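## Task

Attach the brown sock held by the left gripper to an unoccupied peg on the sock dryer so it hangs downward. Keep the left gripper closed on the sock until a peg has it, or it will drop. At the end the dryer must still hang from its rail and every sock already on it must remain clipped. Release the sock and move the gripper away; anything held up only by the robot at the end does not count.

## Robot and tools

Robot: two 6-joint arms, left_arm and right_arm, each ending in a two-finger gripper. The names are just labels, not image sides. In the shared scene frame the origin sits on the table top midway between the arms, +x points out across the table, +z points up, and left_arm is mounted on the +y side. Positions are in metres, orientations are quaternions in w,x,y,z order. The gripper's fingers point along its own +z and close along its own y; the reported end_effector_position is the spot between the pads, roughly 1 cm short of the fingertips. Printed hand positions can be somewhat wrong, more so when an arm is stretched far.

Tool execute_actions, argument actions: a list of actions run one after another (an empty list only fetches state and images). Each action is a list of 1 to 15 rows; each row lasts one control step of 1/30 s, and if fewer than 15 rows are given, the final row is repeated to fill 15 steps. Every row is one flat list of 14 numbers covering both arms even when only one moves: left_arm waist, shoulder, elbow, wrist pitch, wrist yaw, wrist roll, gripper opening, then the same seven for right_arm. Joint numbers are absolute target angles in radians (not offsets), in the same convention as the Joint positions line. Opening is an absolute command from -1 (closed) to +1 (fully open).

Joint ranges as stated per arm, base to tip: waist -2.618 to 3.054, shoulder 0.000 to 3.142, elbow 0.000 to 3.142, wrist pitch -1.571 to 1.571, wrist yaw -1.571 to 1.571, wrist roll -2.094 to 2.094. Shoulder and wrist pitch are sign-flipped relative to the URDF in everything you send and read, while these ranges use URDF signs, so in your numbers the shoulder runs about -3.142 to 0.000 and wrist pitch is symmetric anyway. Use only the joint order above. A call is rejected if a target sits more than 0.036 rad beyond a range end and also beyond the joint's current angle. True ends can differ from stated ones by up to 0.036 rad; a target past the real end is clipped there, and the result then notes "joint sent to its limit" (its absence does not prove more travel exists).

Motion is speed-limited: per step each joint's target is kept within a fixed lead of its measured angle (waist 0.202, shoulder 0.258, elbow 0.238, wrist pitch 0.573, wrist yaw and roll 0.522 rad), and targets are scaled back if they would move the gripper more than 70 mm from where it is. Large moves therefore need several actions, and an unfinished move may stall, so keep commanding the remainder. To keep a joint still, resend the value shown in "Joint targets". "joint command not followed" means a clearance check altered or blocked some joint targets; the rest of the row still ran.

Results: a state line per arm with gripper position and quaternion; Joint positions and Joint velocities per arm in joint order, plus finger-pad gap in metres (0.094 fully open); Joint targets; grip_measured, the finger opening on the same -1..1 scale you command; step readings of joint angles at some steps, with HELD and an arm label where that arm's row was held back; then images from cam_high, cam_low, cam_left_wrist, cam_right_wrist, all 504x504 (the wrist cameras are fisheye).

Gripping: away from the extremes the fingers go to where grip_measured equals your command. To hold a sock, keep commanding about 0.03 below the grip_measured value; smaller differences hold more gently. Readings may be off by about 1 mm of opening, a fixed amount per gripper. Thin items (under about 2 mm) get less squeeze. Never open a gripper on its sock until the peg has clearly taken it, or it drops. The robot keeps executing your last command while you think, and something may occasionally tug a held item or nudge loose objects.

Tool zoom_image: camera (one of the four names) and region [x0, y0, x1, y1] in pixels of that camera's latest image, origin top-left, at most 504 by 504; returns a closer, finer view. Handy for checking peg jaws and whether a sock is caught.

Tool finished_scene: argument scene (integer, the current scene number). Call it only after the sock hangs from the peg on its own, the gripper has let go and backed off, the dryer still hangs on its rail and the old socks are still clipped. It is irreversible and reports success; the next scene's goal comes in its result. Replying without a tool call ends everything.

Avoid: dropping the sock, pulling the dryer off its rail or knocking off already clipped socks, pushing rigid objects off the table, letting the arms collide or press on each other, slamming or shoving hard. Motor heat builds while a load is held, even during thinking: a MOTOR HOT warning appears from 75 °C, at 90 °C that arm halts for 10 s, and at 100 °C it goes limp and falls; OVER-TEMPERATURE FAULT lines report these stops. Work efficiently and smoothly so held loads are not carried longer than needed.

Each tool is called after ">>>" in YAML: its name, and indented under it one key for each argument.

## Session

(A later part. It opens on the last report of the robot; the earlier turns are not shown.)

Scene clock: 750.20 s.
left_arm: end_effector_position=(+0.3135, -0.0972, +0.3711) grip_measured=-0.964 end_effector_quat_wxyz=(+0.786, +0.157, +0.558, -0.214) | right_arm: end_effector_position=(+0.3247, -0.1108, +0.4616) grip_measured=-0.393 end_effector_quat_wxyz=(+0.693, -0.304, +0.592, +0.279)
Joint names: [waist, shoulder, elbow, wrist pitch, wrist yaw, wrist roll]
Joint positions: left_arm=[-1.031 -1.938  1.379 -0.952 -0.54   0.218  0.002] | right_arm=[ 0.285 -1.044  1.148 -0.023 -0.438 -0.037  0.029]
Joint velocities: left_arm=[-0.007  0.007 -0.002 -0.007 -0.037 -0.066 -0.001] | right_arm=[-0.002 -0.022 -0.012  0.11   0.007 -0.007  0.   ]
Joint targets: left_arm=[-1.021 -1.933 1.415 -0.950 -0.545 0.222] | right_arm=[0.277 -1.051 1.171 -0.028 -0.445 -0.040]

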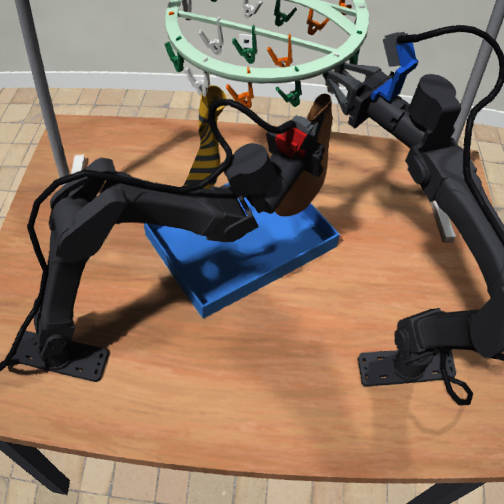

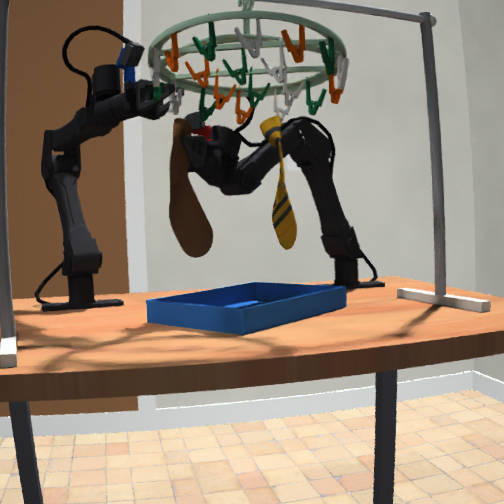

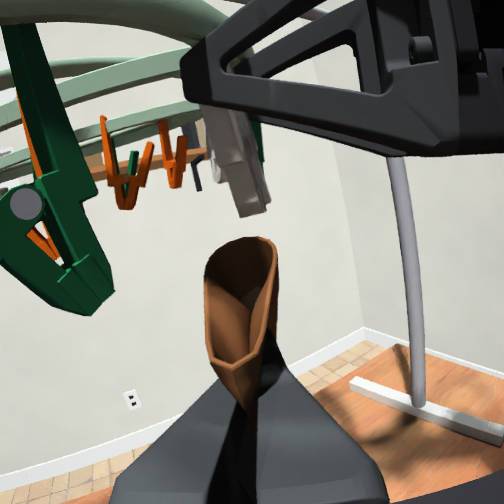

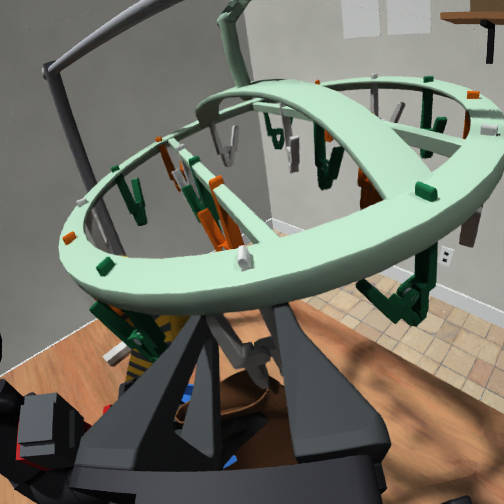

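>>> execute_actions:
  actions:
    - [[-1.021,-1.937,1.420,-0.949,-0.545,0.222,-1,0.277,-1.051,1.171,-0.028,-0.445,-0.04,-0.43],[-1.021,-1.941,1.425,-0.948,-0.545,0.222,-1,0.277,-1.051,1.171,-0.028,-0.445,-0.04,-0.43],[-1.021,-1.944,1.430,-0.947,-0.545,0.222,-1,0.277,-1.051,1.171,-0.028,-0.445,-0.04,-0.43],[-1.021,-1.947,1.435,-0.946,-0.545,0.222,-1,0.277,-1.051,1.171,-0.028,-0.445,-0.04,-0.43],[-1.021,-1.950,1.440,-0.944,-0.545,0.222,-1,0.277,-1.051,1.171,-0.028,-0.445,-0.04,-0.43],[-1.021,-1.953,1.445,-0.942,-0.545,0.222,-1,0.277,-1.051,1.171,-0.028,-0.445,-0.04,-0.43],[-1.021,-1.955,1.448,-0.942,-0.545,0.222,-1,0.277,-1.051,1.171,-0.028,-0.445,-0.04,-0.43]]

>>> zoom_image:
  camera: "cam_right_wrist"
  region: [170, 300, 330, 460]

>>> zoom_image:
  camera: "cam_low"
  region: [130, 70, 230, 150]

>>> zoom_image:
  camera: "cam_left_wrist"
  region: [170, 120, 330, 300]

Scene clock: 777.60 s.
left_arm: end_effector_position=(+0.3151, -0.1002, +0.3759) grip_measured=-0.964 end_effector_quat_wxyz=(+0.788, +0.154, +0.556, -0.216) | right_arm: end_effector_position=(+0.3247, -0.1108, +0.4616) grip_measured=-0.393 end_effector_quat_wxyz=(+0.693, -0.304, +0.592, +0.279)
Joint names: [waist, shoulder, elbow, wrist pitch, wrist yaw, wrist roll]
Joint positions: left_arm=[-1.031 -1.95   1.408 -0.945 -0.541  0.218  0.002] | right_arm=[ 0.285 -1.044  1.148 -0.023 -0.438 -0.037  0.029]
Joint velocities: left_arm=[-0.007  0.007  0.007 -0.081  0.007 -0.022 -0.   ] | right_arm=[ 0.012  0.007 -0.022  0.022  0.037  0.007 -0.001]
Joint targets: left_arm=[-1.021 -1.955 1.448 -0.942 -0.545 0.222] | right_arm=[0.277 -1.051 1.171 -0.028 -0.445 -0.040]
Step readings (joint positions):
0: left_arm=[-1.031 -1.938 1.379 -0.952 -0.540 0.218] | right_arm=[0.285 -1.044 1.148 -0.023 -0.438 -0.037]
1: left_arm=[-1.031 -1.938 1.379 -0.952 -0.540 0.218] | right_arm=[0.285 -1.044 1.148 -0.023 -0.438 -0.037]
2: left_arm=[-1.031 -1.938 1.379 -0.951 -0.540 0.218] | right_arm=[0.285 -1.044 1.148 -0.023 -0.438 -0.037]
4: left_arm=[-1.031 -1.939 1.380 -0.950 -0.540 0.218] | right_arm=[0.285 -1.044 1.148 -0.023 -0.438 -0.037]
8: left_arm=[-1.031 -1.949 1.403 -0.946 -0.541 0.218] | right_arm=[0.285 -1.044 1.148 -0.023 -0.438 -0.037]
15: Joint positions above

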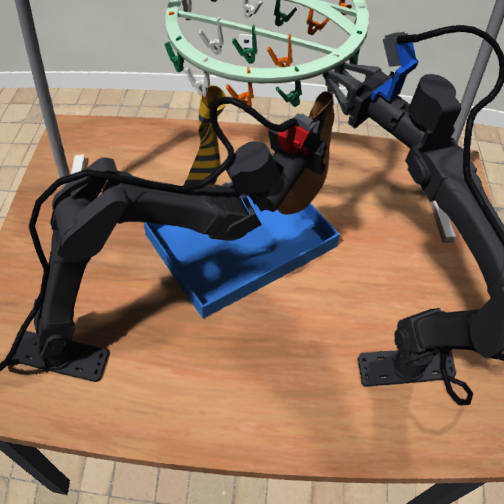

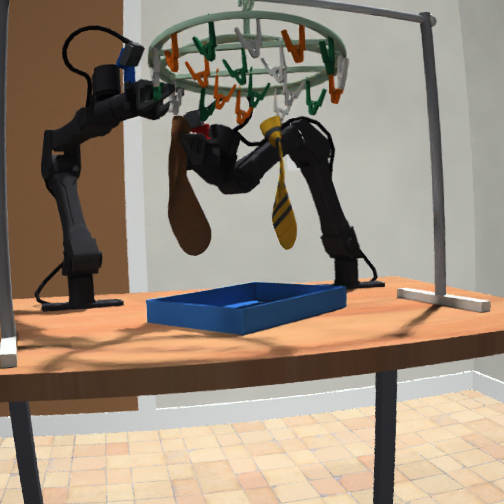

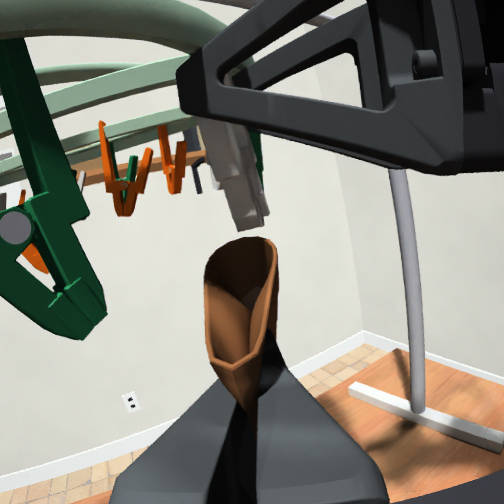

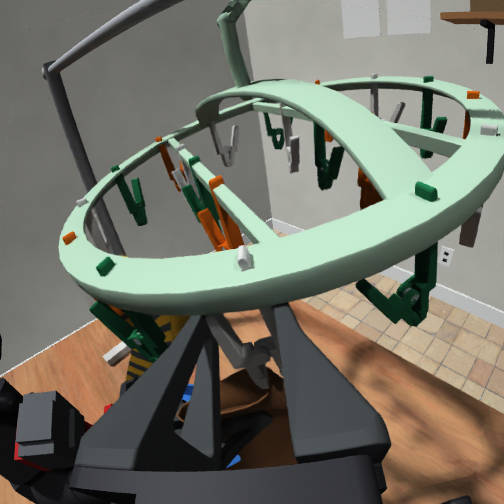

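Region (170, 300, 330, 460) of cam_right_wrist's 504x504 image, scaled by 3.150, with more detail than that image has.

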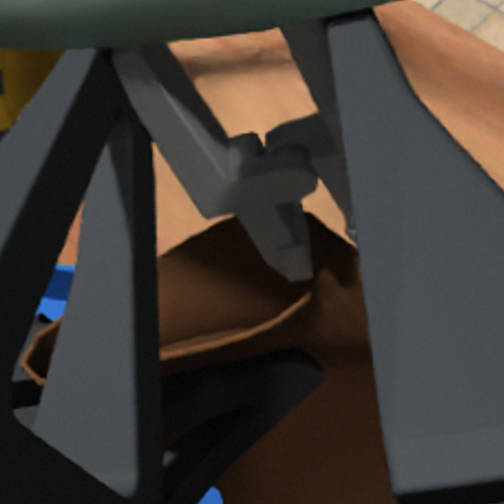

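Region (130, 70, 230, 150) of cam_low's 504x504 image, scaled by 5.040, with more detail than that image has; it fills the top 403 rows of this view, and the rest is white.

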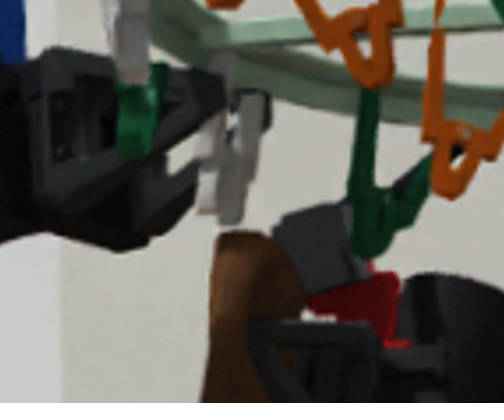

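Region (170, 120, 330, 300) of cam_left_wrist's 504x504 image, scaled by 2.800, with more detail than that image has.

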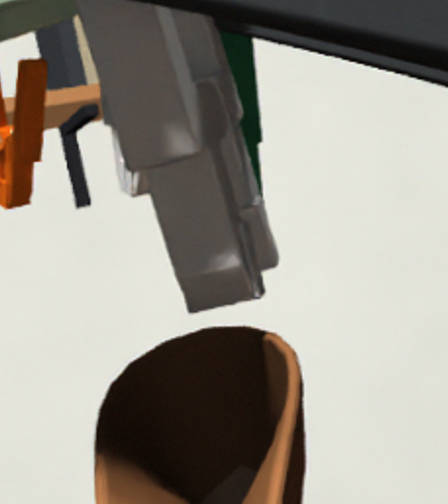

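>>> execute_actions:
  actions:
    - [[-1.020,-1.959,1.451,-0.941,-0.545,0.222,-1,0.277,-1.051,1.171,-0.028,-0.445,-0.04,-0.43],[-1.019,-1.963,1.455,-0.940,-0.545,0.222,-1,0.277,-1.051,1.171,-0.028,-0.445,-0.04,-0.43],[-1.018,-1.966,1.459,-0.939,-0.545,0.222,-1,0.277,-1.051,1.171,-0.028,-0.445,-0.04,-0.43],[-1.017,-1.969,1.462,-0.938,-0.545,0.222,-1,0.277,-1.051,1.171,-0.028,-0.445,-0.04,-0.43],[-1.017,-1.970,1.465,-0.937,-0.545,0.222,-1,0.277,-1.051,1.171,-0.028,-0.445,-0.04,-0.43]]

>>> zoom_image:
  camera: "cam_right_wrist"
  region: [170, 300, 330, 460]

>>> zoom_image:
  camera: "cam_low"
  region: [130, 70, 230, 150]

>>> zoom_image:
  camera: "cam_left_wrist"
  region: [170, 120, 330, 300]

Scene clock: 800.30 s.
left_arm: end_effector_position=(+0.3173, -0.1048, +0.3718) grip_measured=-0.964 end_effector_quat_wxyz=(+0.786, +0.157, +0.558, -0.214) | right_arm: end_effector_position=(+0.3247, -0.1108, +0.4616) grip_measured=-0.393 end_effector_quat_wxyz=(+0.693, -0.304, +0.592, +0.279)
Joint names: [waist, shoulder, elbow, wrist pitch, wrist yaw, wrist roll]
Joint positions: left_arm=[-1.031 -1.968  1.424 -0.937 -0.541  0.218  0.002] | right_arm=[ 0.285 -1.044  1.148 -0.023 -0.438 -0.037  0.029]
Joint velocities: left_arm=[-0.002 -0.002 -0.012 -0.066 -0.081  0.007  0.   ] | right_arm=[-0.012 -0.012 -0.002  0.022  0.037 -0.022 -0.001]
Joint targets: left_arm=[-1.017 -1.970 1.465 -0.937 -0.545 0.222] | right_arm=[0.277 -1.051 1.171 -0.028 -0.445 -0.040]
Step readings (joint positions):
0: left_arm=[-1.031 -1.950 1.408 -0.944 -0.541 0.218] | right_arm=[0.285 -1.044 1.148 -0.023 -0.438 -0.037]
1: left_arm=[-1.031 -1.950 1.408 -0.943 -0.541 0.218] | right_arm=[0.285 -1.044 1.148 -0.023 -0.438 -0.037]
2: left_arm=[-1.031 -1.950 1.408 -0.943 -0.541 0.218] | right_arm=[0.285 -1.044 1.148 -0.023 -0.438 -0.037]
4: left_arm=[-1.031 -1.954 1.412 -0.943 -0.541 0.218] | right_arm=[0.285 -1.044 1.148 -0.023 -0.438 -0.037]
8: left_arm=[-1.031 -1.966 1.424 -0.941 -0.541 0.218] | right_arm=[0.285 -1.044 1.148 -0.023 -0.438 -0.037]
15: Joint positions above

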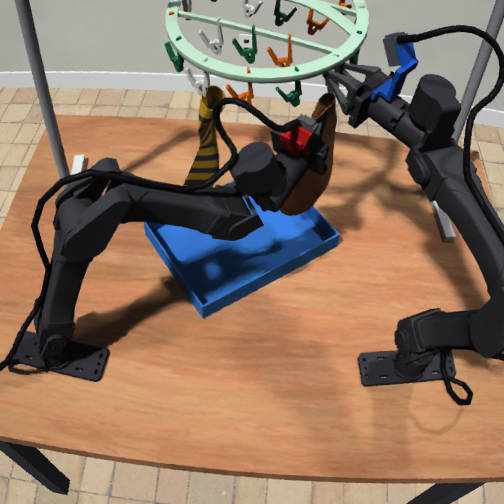

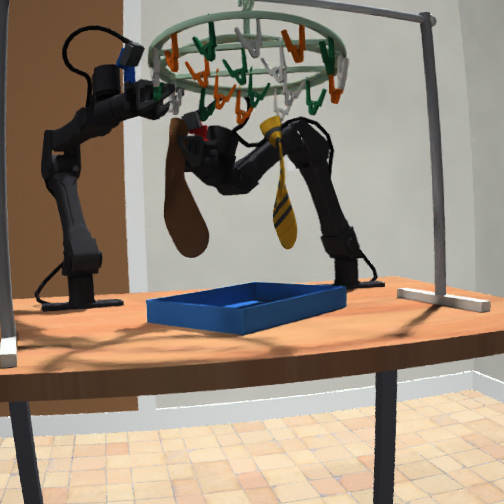

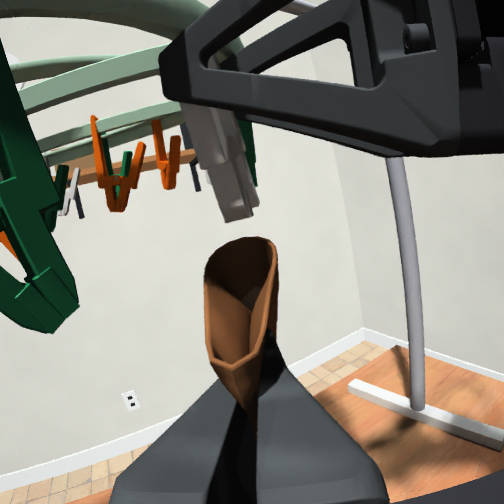

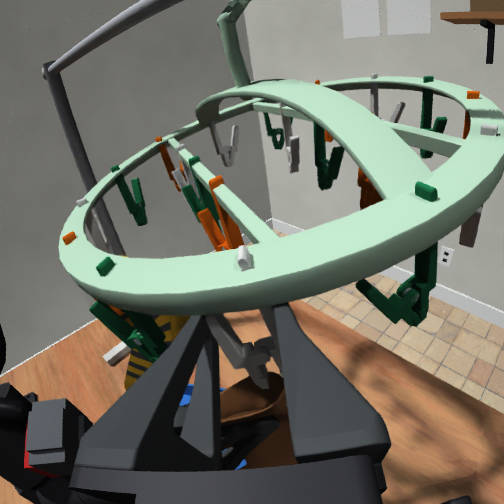

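Region (170, 300, 330, 460) of cam_right_wrist's 504x504 image, scaled by 3.150, with more detail than that image has.

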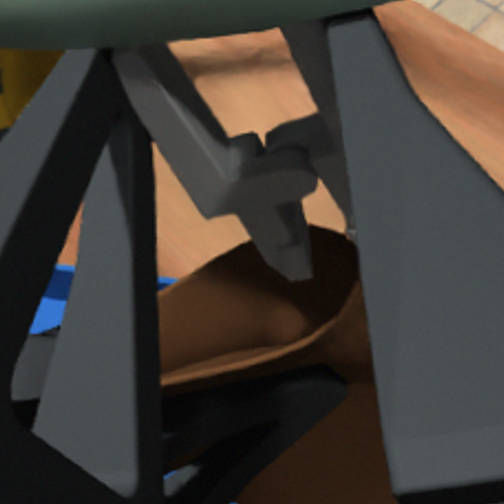

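Region (130, 70, 230, 150) of cam_low's 504x504 image, scaled by 5.040, with more detail than that image has; it fills the top 403 rows of this view, and the rest is white.

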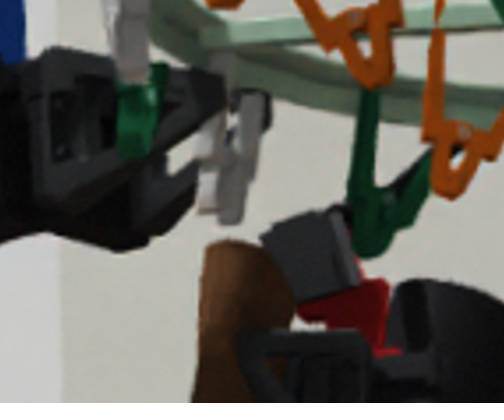

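Region (170, 120, 330, 300) of cam_left_wrist's 504x504 image, scaled by 2.800, with more detail than that image has.

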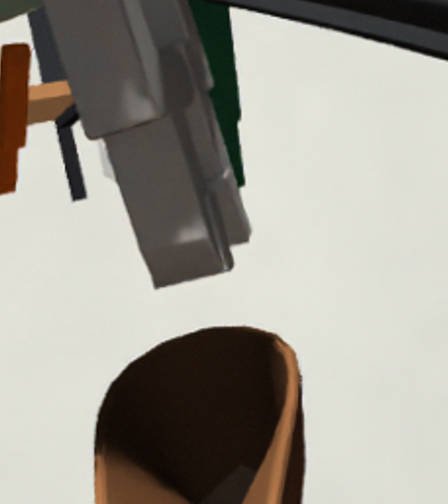

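>>> execute_actions:
  actions:
    - [[-1.017,-1.970,1.468,-0.945,-0.545,0.222,-1,0.277,-1.051,1.171,-0.028,-0.445,-0.04,-0.43],[-1.017,-1.970,1.471,-0.95,-0.545,0.222,-1,0.277,-1.051,1.171,-0.028,-0.445,-0.04,-0.43],[-1.017,-1.970,1.474,-0.955,-0.545,0.222,-1,0.277,-1.051,1.171,-0.028,-0.445,-0.04,-0.43],[-1.017,-1.970,1.477,-0.96,-0.545,0.222,-1,0.277,-1.051,1.171,-0.028,-0.445,-0.04,-0.43]]

>>> zoom_image:
  camera: "cam_right_wrist"
  region: [170, 300, 330, 460]

>>> zoom_image:
  camera: "cam_low"
  region: [130, 70, 230, 150]

>>> zoom_image:
  camera: "cam_left_wrist"
  region: [170, 120, 330, 300]

Scene clock: 821.10 s.
left_arm: end_effector_position=(+0.3173, -0.1048, +0.3718) grip_measured=-0.964 end_effector_quat_wxyz=(+0.786, +0.157, +0.558, -0.214) | right_arm: end_effector_position=(+0.3247, -0.1108, +0.4616) grip_measured=-0.393 end_effector_quat_wxyz=(+0.693, -0.304, +0.592, +0.279)
Joint names: [waist, shoulder, elbow, wrist pitch, wrist yaw, wrist roll]
Joint positions: left_arm=[-1.031 -1.968  1.424 -0.937 -0.541  0.218  0.002] | right_arm=[ 0.285 -1.044  1.148 -0.023 -0.438 -0.037  0.029]
Joint velocities: left_arm=[-0.012 -0.007 -0.007 -0.022 -0.022 -0.022  0.001] | right_arm=[ 0.002 -0.007 -0.002  0.037 -0.022 -0.081  0.   ]
Joint targets: left_arm=[-1.017 -1.970 1.477 -0.960 -0.545 0.222] | right_arm=[0.277 -1.051 1.171 -0.028 -0.445 -0.040]
Step readings (joint positions):
0: left_arm=[-1.031 -1.968 1.424 -0.937 -0.541 0.218] | right_arm=[0.285 -1.044 1.148 -0.023 -0.438 -0.037]
1: left_arm=[-1.031 -1.968 1.424 -0.937 -0.541 0.218] | right_arm=[0.285 -1.044 1.148 -0.023 -0.438 -0.037]
2: left_arm=[-1.031 -1.968 1.424 -0.937 -0.541 0.218] | right_arm=[0.285 -1.044 1.148 -0.023 -0.438 -0.037]
4: left_arm=[-1.031 -1.968 1.424 -0.937 -0.541 0.218] | right_arm=[0.285 -1.044 1.148 -0.023 -0.438 -0.037]
8: left_arm=[-1.031 -1.968 1.424 -0.937 -0.541 0.218] | right_arm=[0.285 -1.044 1.148 -0.023 -0.438 -0.037]
15: Joint positions above

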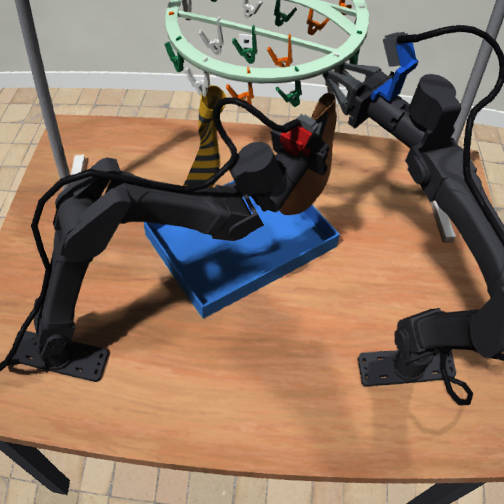

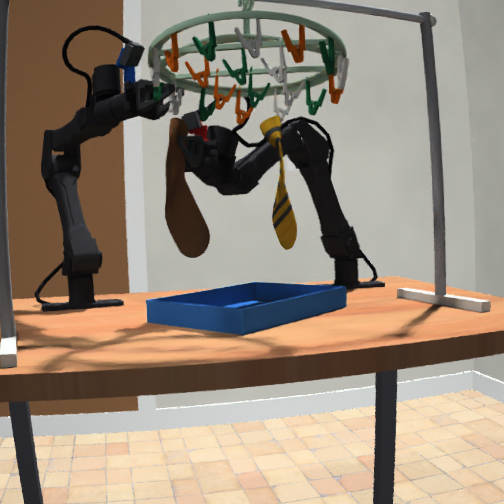

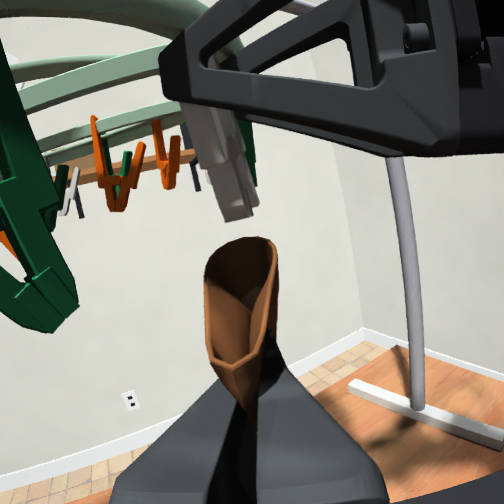

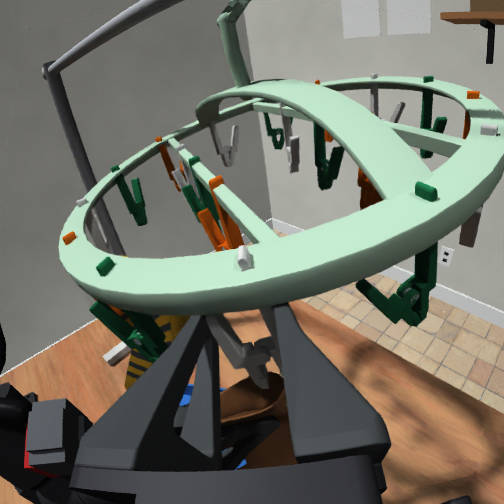

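Region (170, 300, 330, 460) of cam_right_wrist's 504x504 image, scaled by 3.150, with more detail than that image has.

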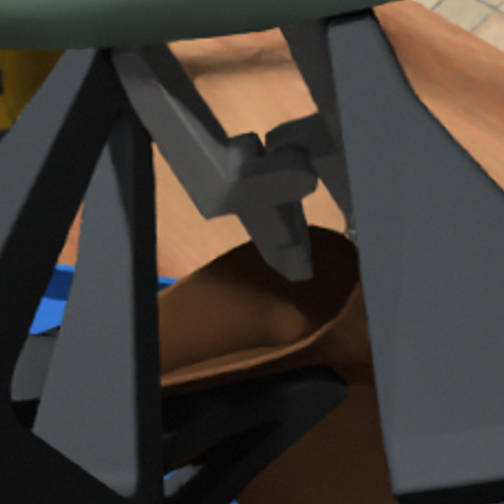

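Region (130, 70, 230, 150) of cam_low's 504x504 image, scaled by 5.040, with more detail than that image has; it fills the top 403 rows of this view, and the rest is white.

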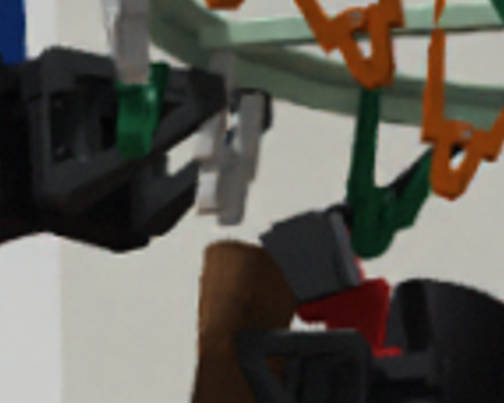

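Region (170, 120, 330, 300) of cam_left_wrist's 504x504 image, scaled by 2.800, with more detail than that image has.

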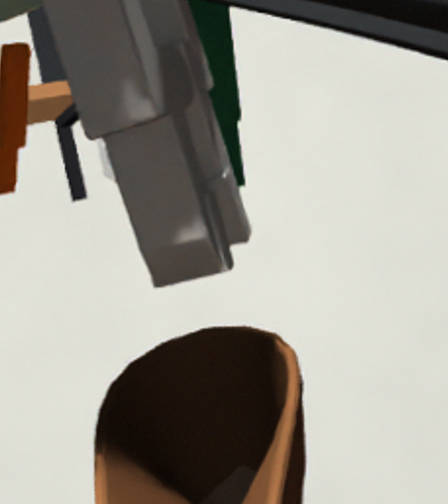

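>>> execute_actions:
  actions:
    - [[-1.017,-1.970,1.470,-0.968,-0.545,0.222,-1,0.277,-1.051,1.171,-0.028,-0.445,-0.04,-0.43],[-1.017,-1.970,1.470,-0.974,-0.545,0.222,-1,0.277,-1.051,1.171,-0.028,-0.445,-0.04,-0.43],[-1.017,-1.970,1.470,-0.980,-0.545,0.222,-1,0.277,-1.051,1.171,-0.028,-0.445,-0.04,-0.43]]

>>> zoom_image:
  camera: "cam_right_wrist"
  region: [170, 300, 330, 460]

>>> zoom_image:
  camera: "cam_left_wrist"
  region: [170, 120, 330, 300]

Scene clock: 831.77 s.
left_arm: end_effector_position=(+0.3167, -0.1035, +0.3750) grip_measured=-0.964 end_effector_quat_wxyz=(+0.789, +0.152, +0.554, -0.218) | right_arm: end_effector_position=(+0.3247, -0.1108, +0.4616) grip_measured=-0.393 end_effector_quat_wxyz=(+0.693, -0.304, +0.592, +0.279)
Joint names: [waist, shoulder, elbow, wrist pitch, wrist yaw, wrist roll]
Joint positions: left_arm=[-1.031 -1.968  1.424 -0.953 -0.541  0.218  0.002] | right_arm=[ 0.285 -1.044  1.148 -0.023 -0.438 -0.037  0.029]
Joint velocities: left_arm=[-0.007 -0.002  0.007 -0.066  0.022  0.007 -0.001] | right_arm=[ 0.007  0.027 -0.002 -0.037 -0.066  0.037  0.   ]
Joint targets: left_arm=[-1.017 -1.970 1.470 -0.980 -0.545 0.222] | right_arm=[0.277 -1.051 1.171 -0.028 -0.445 -0.040]
Step readings (joint positions):
0: left_arm=[-1.031 -1.968 1.424 -0.937 -0.541 0.218] | right_arm=[0.285 -1.044 1.148 -0.023 -0.438 -0.037]
1: left_arm=[-1.031 -1.968 1.424 -0.938 -0.541 0.218] | right_arm=[0.285 -1.044 1.148 -0.023 -0.438 -0.037]
2: left_arm=[-1.031 -1.968 1.424 -0.939 -0.541 0.218] | right_arm=[0.285 -1.044 1.148 -0.023 -0.438 -0.037]
4: left_arm=[-1.031 -1.968 1.424 -0.943 -0.541 0.218] | right_arm=[0.285 -1.044 1.148 -0.023 -0.438 -0.037]
8: left_arm=[-1.031 -1.968 1.424 -0.950 -0.541 0.218] | right_arm=[0.285 -1.044 1.148 -0.023 -0.438 -0.037]
15: Joint positions above

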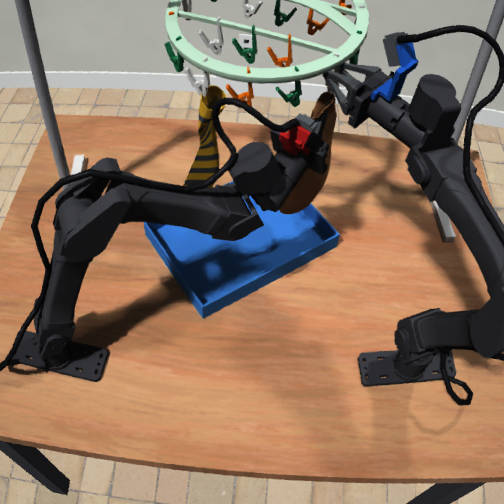

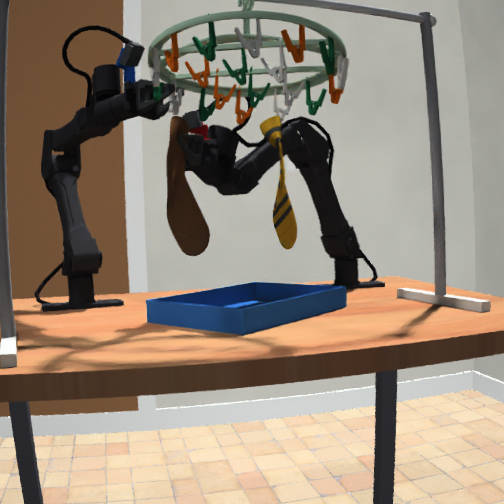

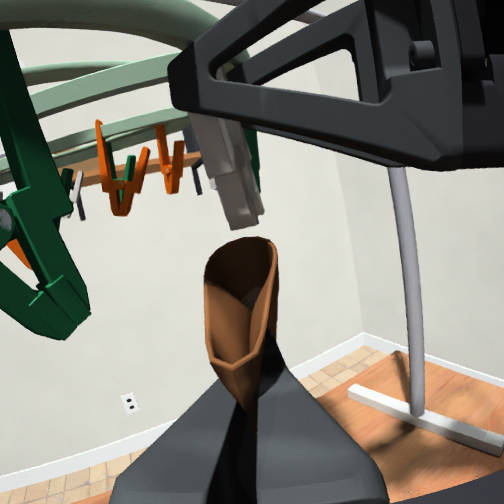

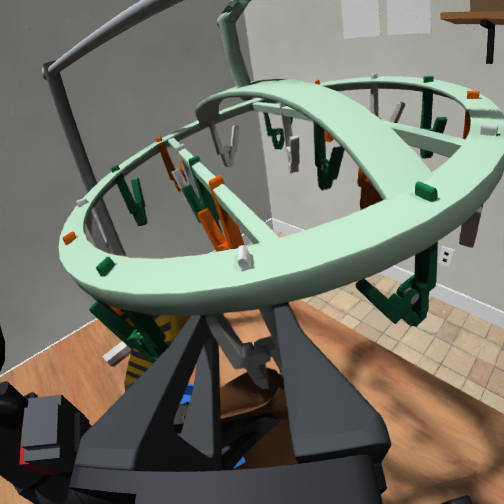

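Region (170, 300, 330, 460) of cam_right_wrist's 504x504 image, scaled by 3.150, with more detail than that image has.

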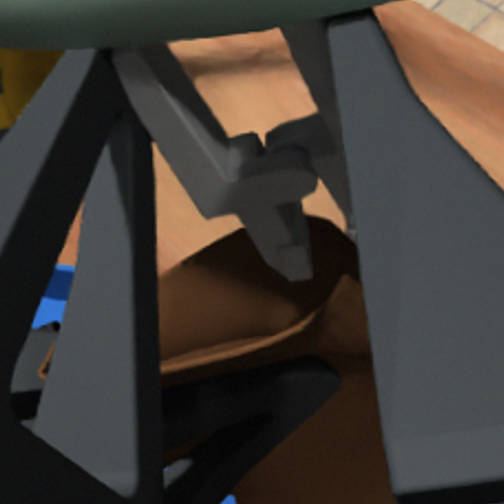

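Region (170, 120, 330, 300) of cam_left_wrist's 504x504 image, scaled by 2.800, with more detail than that image has.

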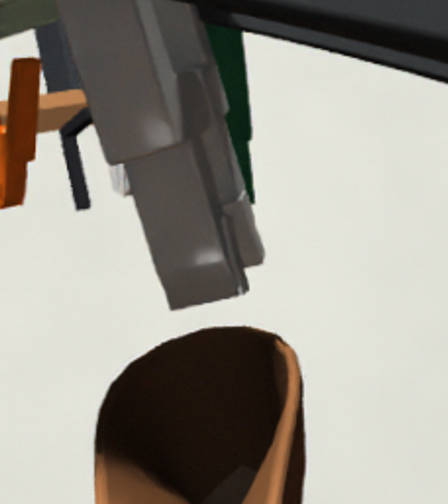

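Rim about 340; raise with the elbow.

>>> execute_actions:
  actions:
    - [[-1.017,-1.970,1.476,-0.980,-0.545,0.222,-1,0.277,-1.051,1.171,-0.028,-0.445,-0.04,-0.43],[-1.017,-1.970,1.480,-0.980,-0.545,0.222,-1,0.277,-1.051,1.171,-0.028,-0.445,-0.04,-0.43],[-1.017,-1.970,1.484,-0.980,-0.545,0.222,-1,0.277,-1.051,1.171,-0.028,-0.445,-0.04,-0.43],[-1.017,-1.970,1.487,-0.980,-0.545,0.222,-1,0.277,-1.051,1.171,-0.028,-0.445,-0.04,-0.43]]

>>> zoom_image:
  camera: "cam_right_wrist"
  region: [170, 300, 330, 460]

>>> zoom_image:
  camera: "cam_low"
  region: [130, 70, 230, 150]

>>> zoom_image:
  camera: "cam_left_wrist"
  region: [170, 120, 330, 300]

Scene clock: 859.00 s.
left_arm: end_effector_position=(+0.3166, -0.1033, +0.3855) grip_measured=-0.964 end_effector_quat_wxyz=(+0.794, +0.144, +0.547, -0.223) | right_arm: end_effector_position=(+0.3247, -0.1108, +0.4616) grip_measured=-0.393 end_effector_quat_wxyz=(+0.693, -0.304, +0.592, +0.279)
Joint names: [waist, shoulder, elbow, wrist pitch, wrist yaw, wrist roll]
Joint positions: left_arm=[-1.031 -1.971  1.448 -0.958 -0.541  0.218  0.002] | right_arm=[ 0.285 -1.044  1.148 -0.023 -0.438 -0.037  0.029]
Joint velocities: left_arm=[-0.007  0.007 -0.012  0.051 -0.022  0.022 -0.001] | right_arm=[-0.002  0.007  0.007  0.022 -0.037 -0.007 -0.   ]
Joint targets: left_arm=[-1.017 -1.970 1.487 -0.980 -0.545 0.222] | right_arm=[0.277 -1.051 1.171 -0.028 -0.445 -0.040]
Step readings (joint positions):
0: left_arm=[-1.031 -1.968 1.424 -0.953 -0.541 0.218] | right_arm=[0.285 -1.044 1.148 -0.023 -0.438 -0.037]
1: left_arm=[-1.031 -1.968 1.424 -0.953 -0.541 0.218] | right_arm=[0.285 -1.044 1.148 -0.023 -0.438 -0.037]
2: left_arm=[-1.031 -1.968 1.425 -0.953 -0.541 0.218] | right_arm=[0.285 -1.044 1.148 -0.023 -0.438 -0.037]
4: left_arm=[-1.031 -1.971 1.435 -0.953 -0.541 0.218] | right_arm=[0.285 -1.044 1.148 -0.023 -0.438 -0.037]
8: left_arm=[-1.031 -1.971 1.447 -0.957 -0.541 0.218] | right_arm=[0.285 -1.044 1.148 -0.023 -0.438 -0.037]
15: Joint positions above

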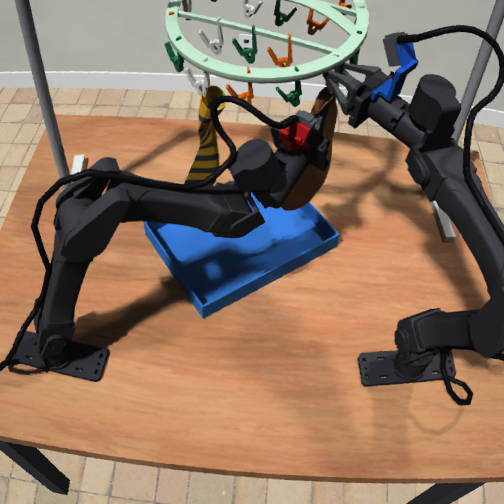

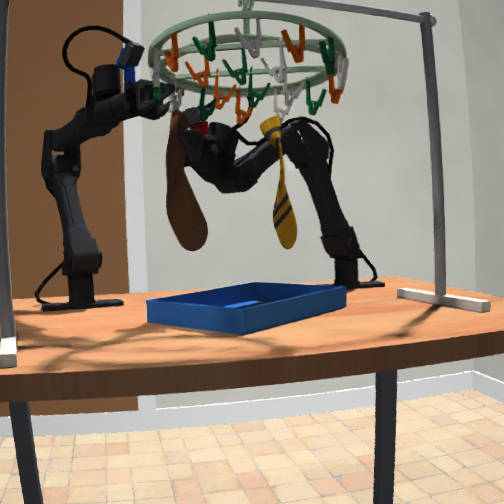

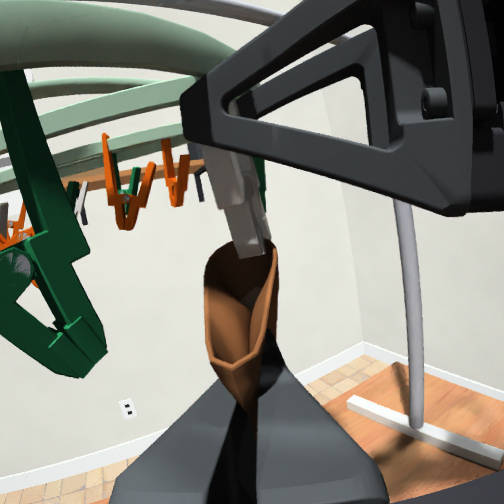

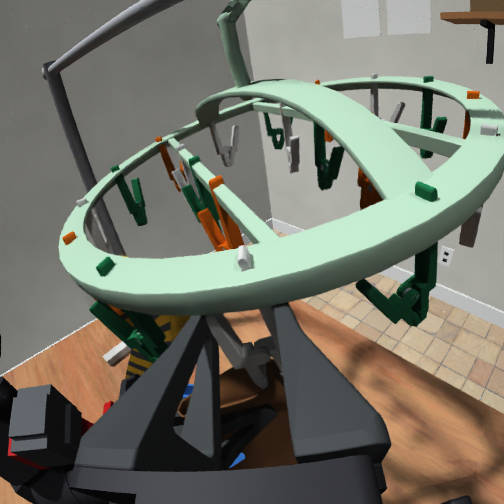

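Region (170, 300, 330, 460) of cam_right_wrist's 504x504 image, scaled by 3.150, with more detail than that image has.

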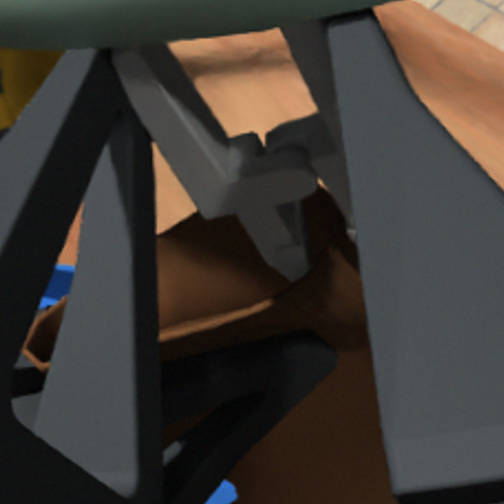

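Region (130, 70, 230, 150) of cam_low's 504x504 image, scaled by 5.040, with more detail than that image has; it fills the top 403 rows of this view, and the rest is white.

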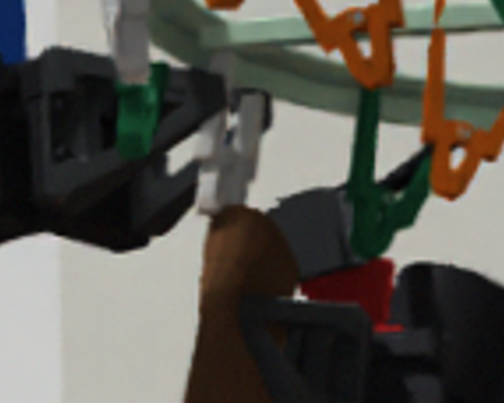

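Region (170, 120, 330, 300) of cam_left_wrist's 504x504 image, scaled by 2.800, with more detail than that image has.

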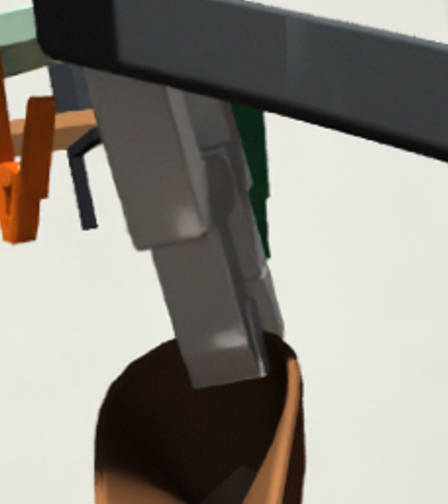

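>>> execute_actions:
  actions:
    - [[-1.017,-1.970,1.494,-0.980,-0.545,0.222,-1,0.277,-1.051,1.171,-0.028,-0.445,-0.04,-0.43],[-1.017,-1.970,1.500,-0.980,-0.545,0.222,-1,0.277,-1.051,1.171,-0.028,-0.445,-0.04,-0.43],[-1.017,-1.970,1.505,-0.980,-0.545,0.222,-1,0.277,-1.051,1.171,-0.028,-0.445,-0.04,-0.43],[-1.017,-1.970,1.510,-0.980,-0.545,0.222,-1,0.277,-1.051,1.171,-0.028,-0.445,-0.04,-0.43]]

>>> zoom_image:
  camera: "cam_right_wrist"
  region: [170, 300, 330, 460]

>>> zoom_image:
  camera: "cam_low"
  region: [130, 70, 230, 150]

>>> zoom_image:
  camera: "cam_left_wrist"
  region: [170, 140, 330, 320]

Scene clock: 873.93 s.
left_arm: end_effector_position=(+0.3165, -0.1029, +0.3952) grip_measured=-0.964 end_effector_quat_wxyz=(+0.798, +0.137, +0.540, -0.228) | right_arm: end_effector_position=(+0.3247, -0.1108, +0.4616) grip_measured=-0.393 end_effector_quat_wxyz=(+0.693, -0.304, +0.592, +0.279)
Joint names: [waist, shoulder, elbow, wrist pitch, wrist yaw, wrist roll]
Joint positions: left_arm=[-1.031 -1.973  1.471 -0.96  -0.542  0.218  0.002] | right_arm=[ 0.285 -1.044  1.148 -0.023 -0.438 -0.037  0.029]
Joint velocities: left_arm=[-0.002 -0.002  0.007 -0.037  0.007  0.007  0.   ] | right_arm=[ 0.007  0.017 -0.017  0.022 -0.007 -0.007  0.   ]
Joint targets: left_arm=[-1.017 -1.970 1.510 -0.980 -0.545 0.222] | right_arm=[0.277 -1.051 1.171 -0.028 -0.445 -0.040]
Step readings (joint positions):
0: left_arm=[-1.031 -1.971 1.448 -0.958 -0.541 0.218] | right_arm=[0.285 -1.044 1.148 -0.023 -0.438 -0.037]
1: left_arm=[-1.031 -1.971 1.448 -0.958 -0.541 0.218] | right_arm=[0.285 -1.044 1.148 -0.023 -0.438 -0.037]
2: left_arm=[-1.031 -1.971 1.448 -0.958 -0.541 0.218] | right_arm=[0.285 -1.044 1.148 -0.023 -0.438 -0.037]
4: left_arm=[-1.031 -1.972 1.454 -0.958 -0.542 0.218] | right_arm=[0.285 -1.044 1.148 -0.023 -0.438 -0.037]
8: left_arm=[-1.031 -1.973 1.470 -0.959 -0.542 0.218] | right_arm=[0.285 -1.044 1.148 -0.023 -0.438 -0.037]
15: Joint positions above

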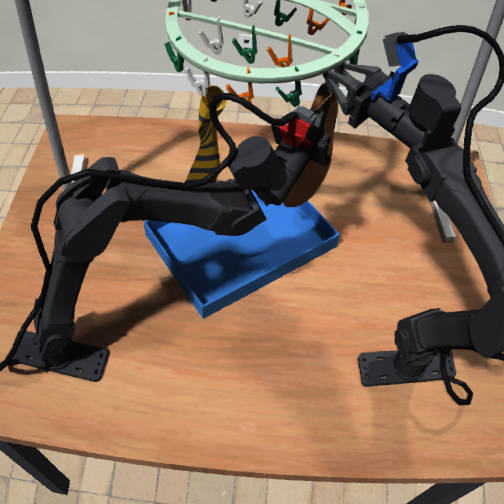

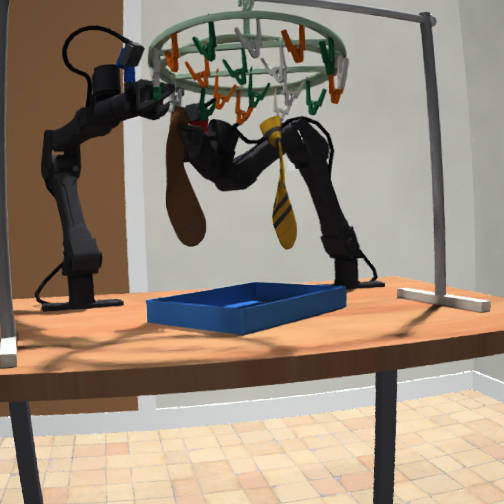

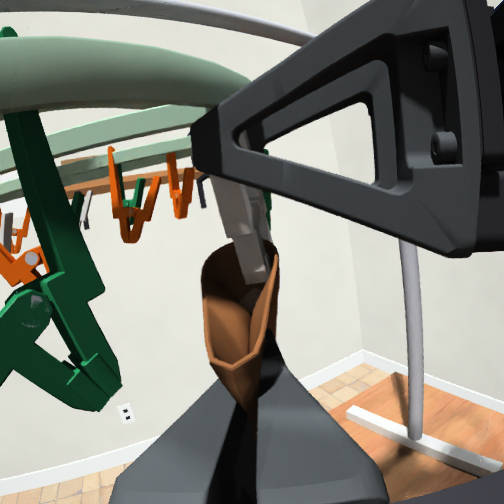

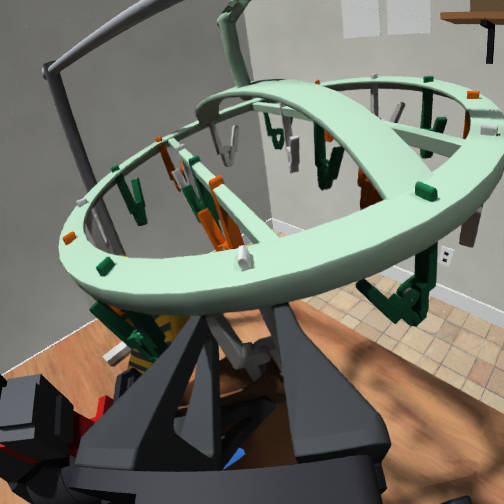

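Region (170, 300, 330, 460) of cam_right_wrist's 504x504 image, scaled by 3.150, with more detail than that image has.

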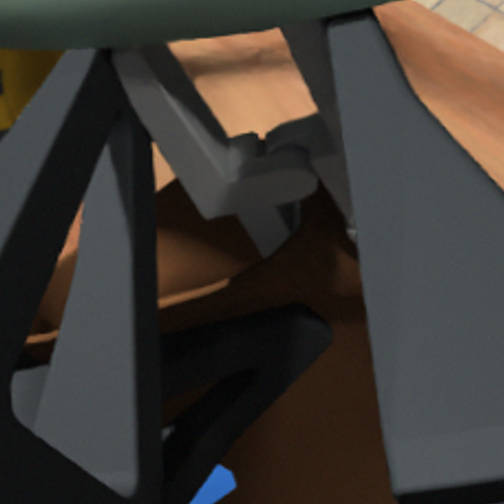

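Region (130, 70, 230, 150) of cam_low's 504x504 image, scaled by 5.040, with more detail than that image has; it fills the top 403 rows of this view, and the rest is white.

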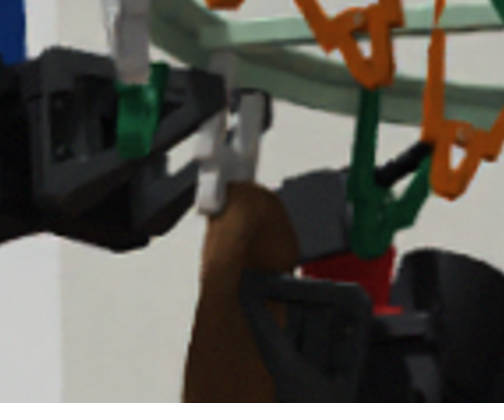

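Region (170, 140, 330, 320) of cam_left_wrist's 504x504 image, scaled by 2.800, with more detail than that image has.

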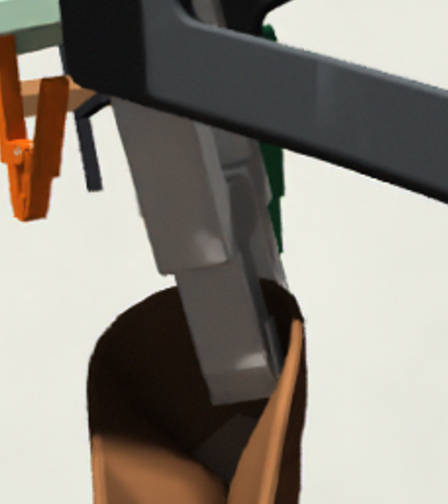

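>>> execute_actions:
  actions: []

Scene clock: 908.80 s.
left_arm: end_effector_position=(+0.3165, -0.1029, +0.3952) grip_measured=-0.964 end_effector_quat_wxyz=(+0.798, +0.137, +0.540, -0.228) | right_arm: end_effector_position=(+0.3247, -0.1108, +0.4616) grip_measured=-0.393 end_effector_quat_wxyz=(+0.693, -0.304, +0.592, +0.279)
Joint names: [waist, shoulder, elbow, wrist pitch, wrist yaw, wrist roll]
Joint positions: left_arm=[-1.031 -1.973  1.471 -0.96  -0.542  0.218  0.002] | right_arm=[ 0.285 -1.044  1.148 -0.023 -0.438 -0.037  0.029]
Joint velocities: left_arm=[ 0.012  0.017 -0.002  0.022 -0.051 -0.022 -0.001] | right_arm=[-0.017 -0.002 -0.007  0.066  0.007  0.037 -0.   ]
Joint targets: left_arm=[-1.017 -1.970 1.510 -0.980 -0.545 0.222] | right_arm=[0.277 -1.051 1.171 -0.028 -0.445 -0.040]

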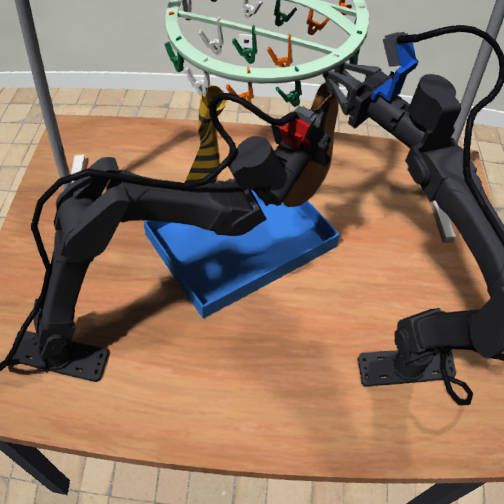

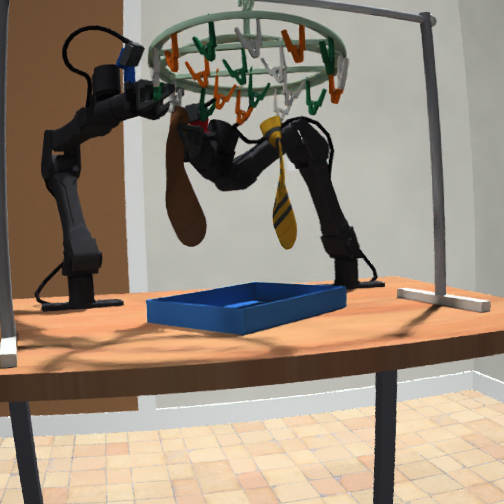

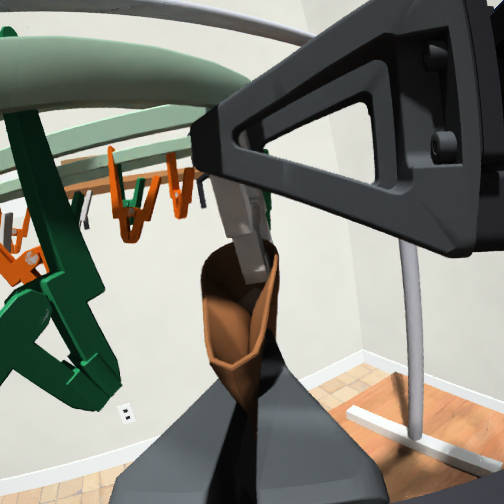

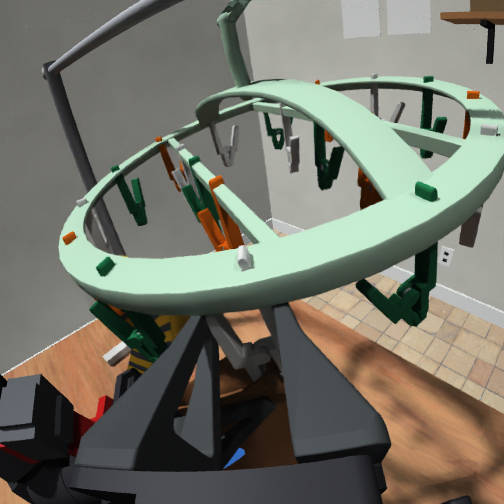

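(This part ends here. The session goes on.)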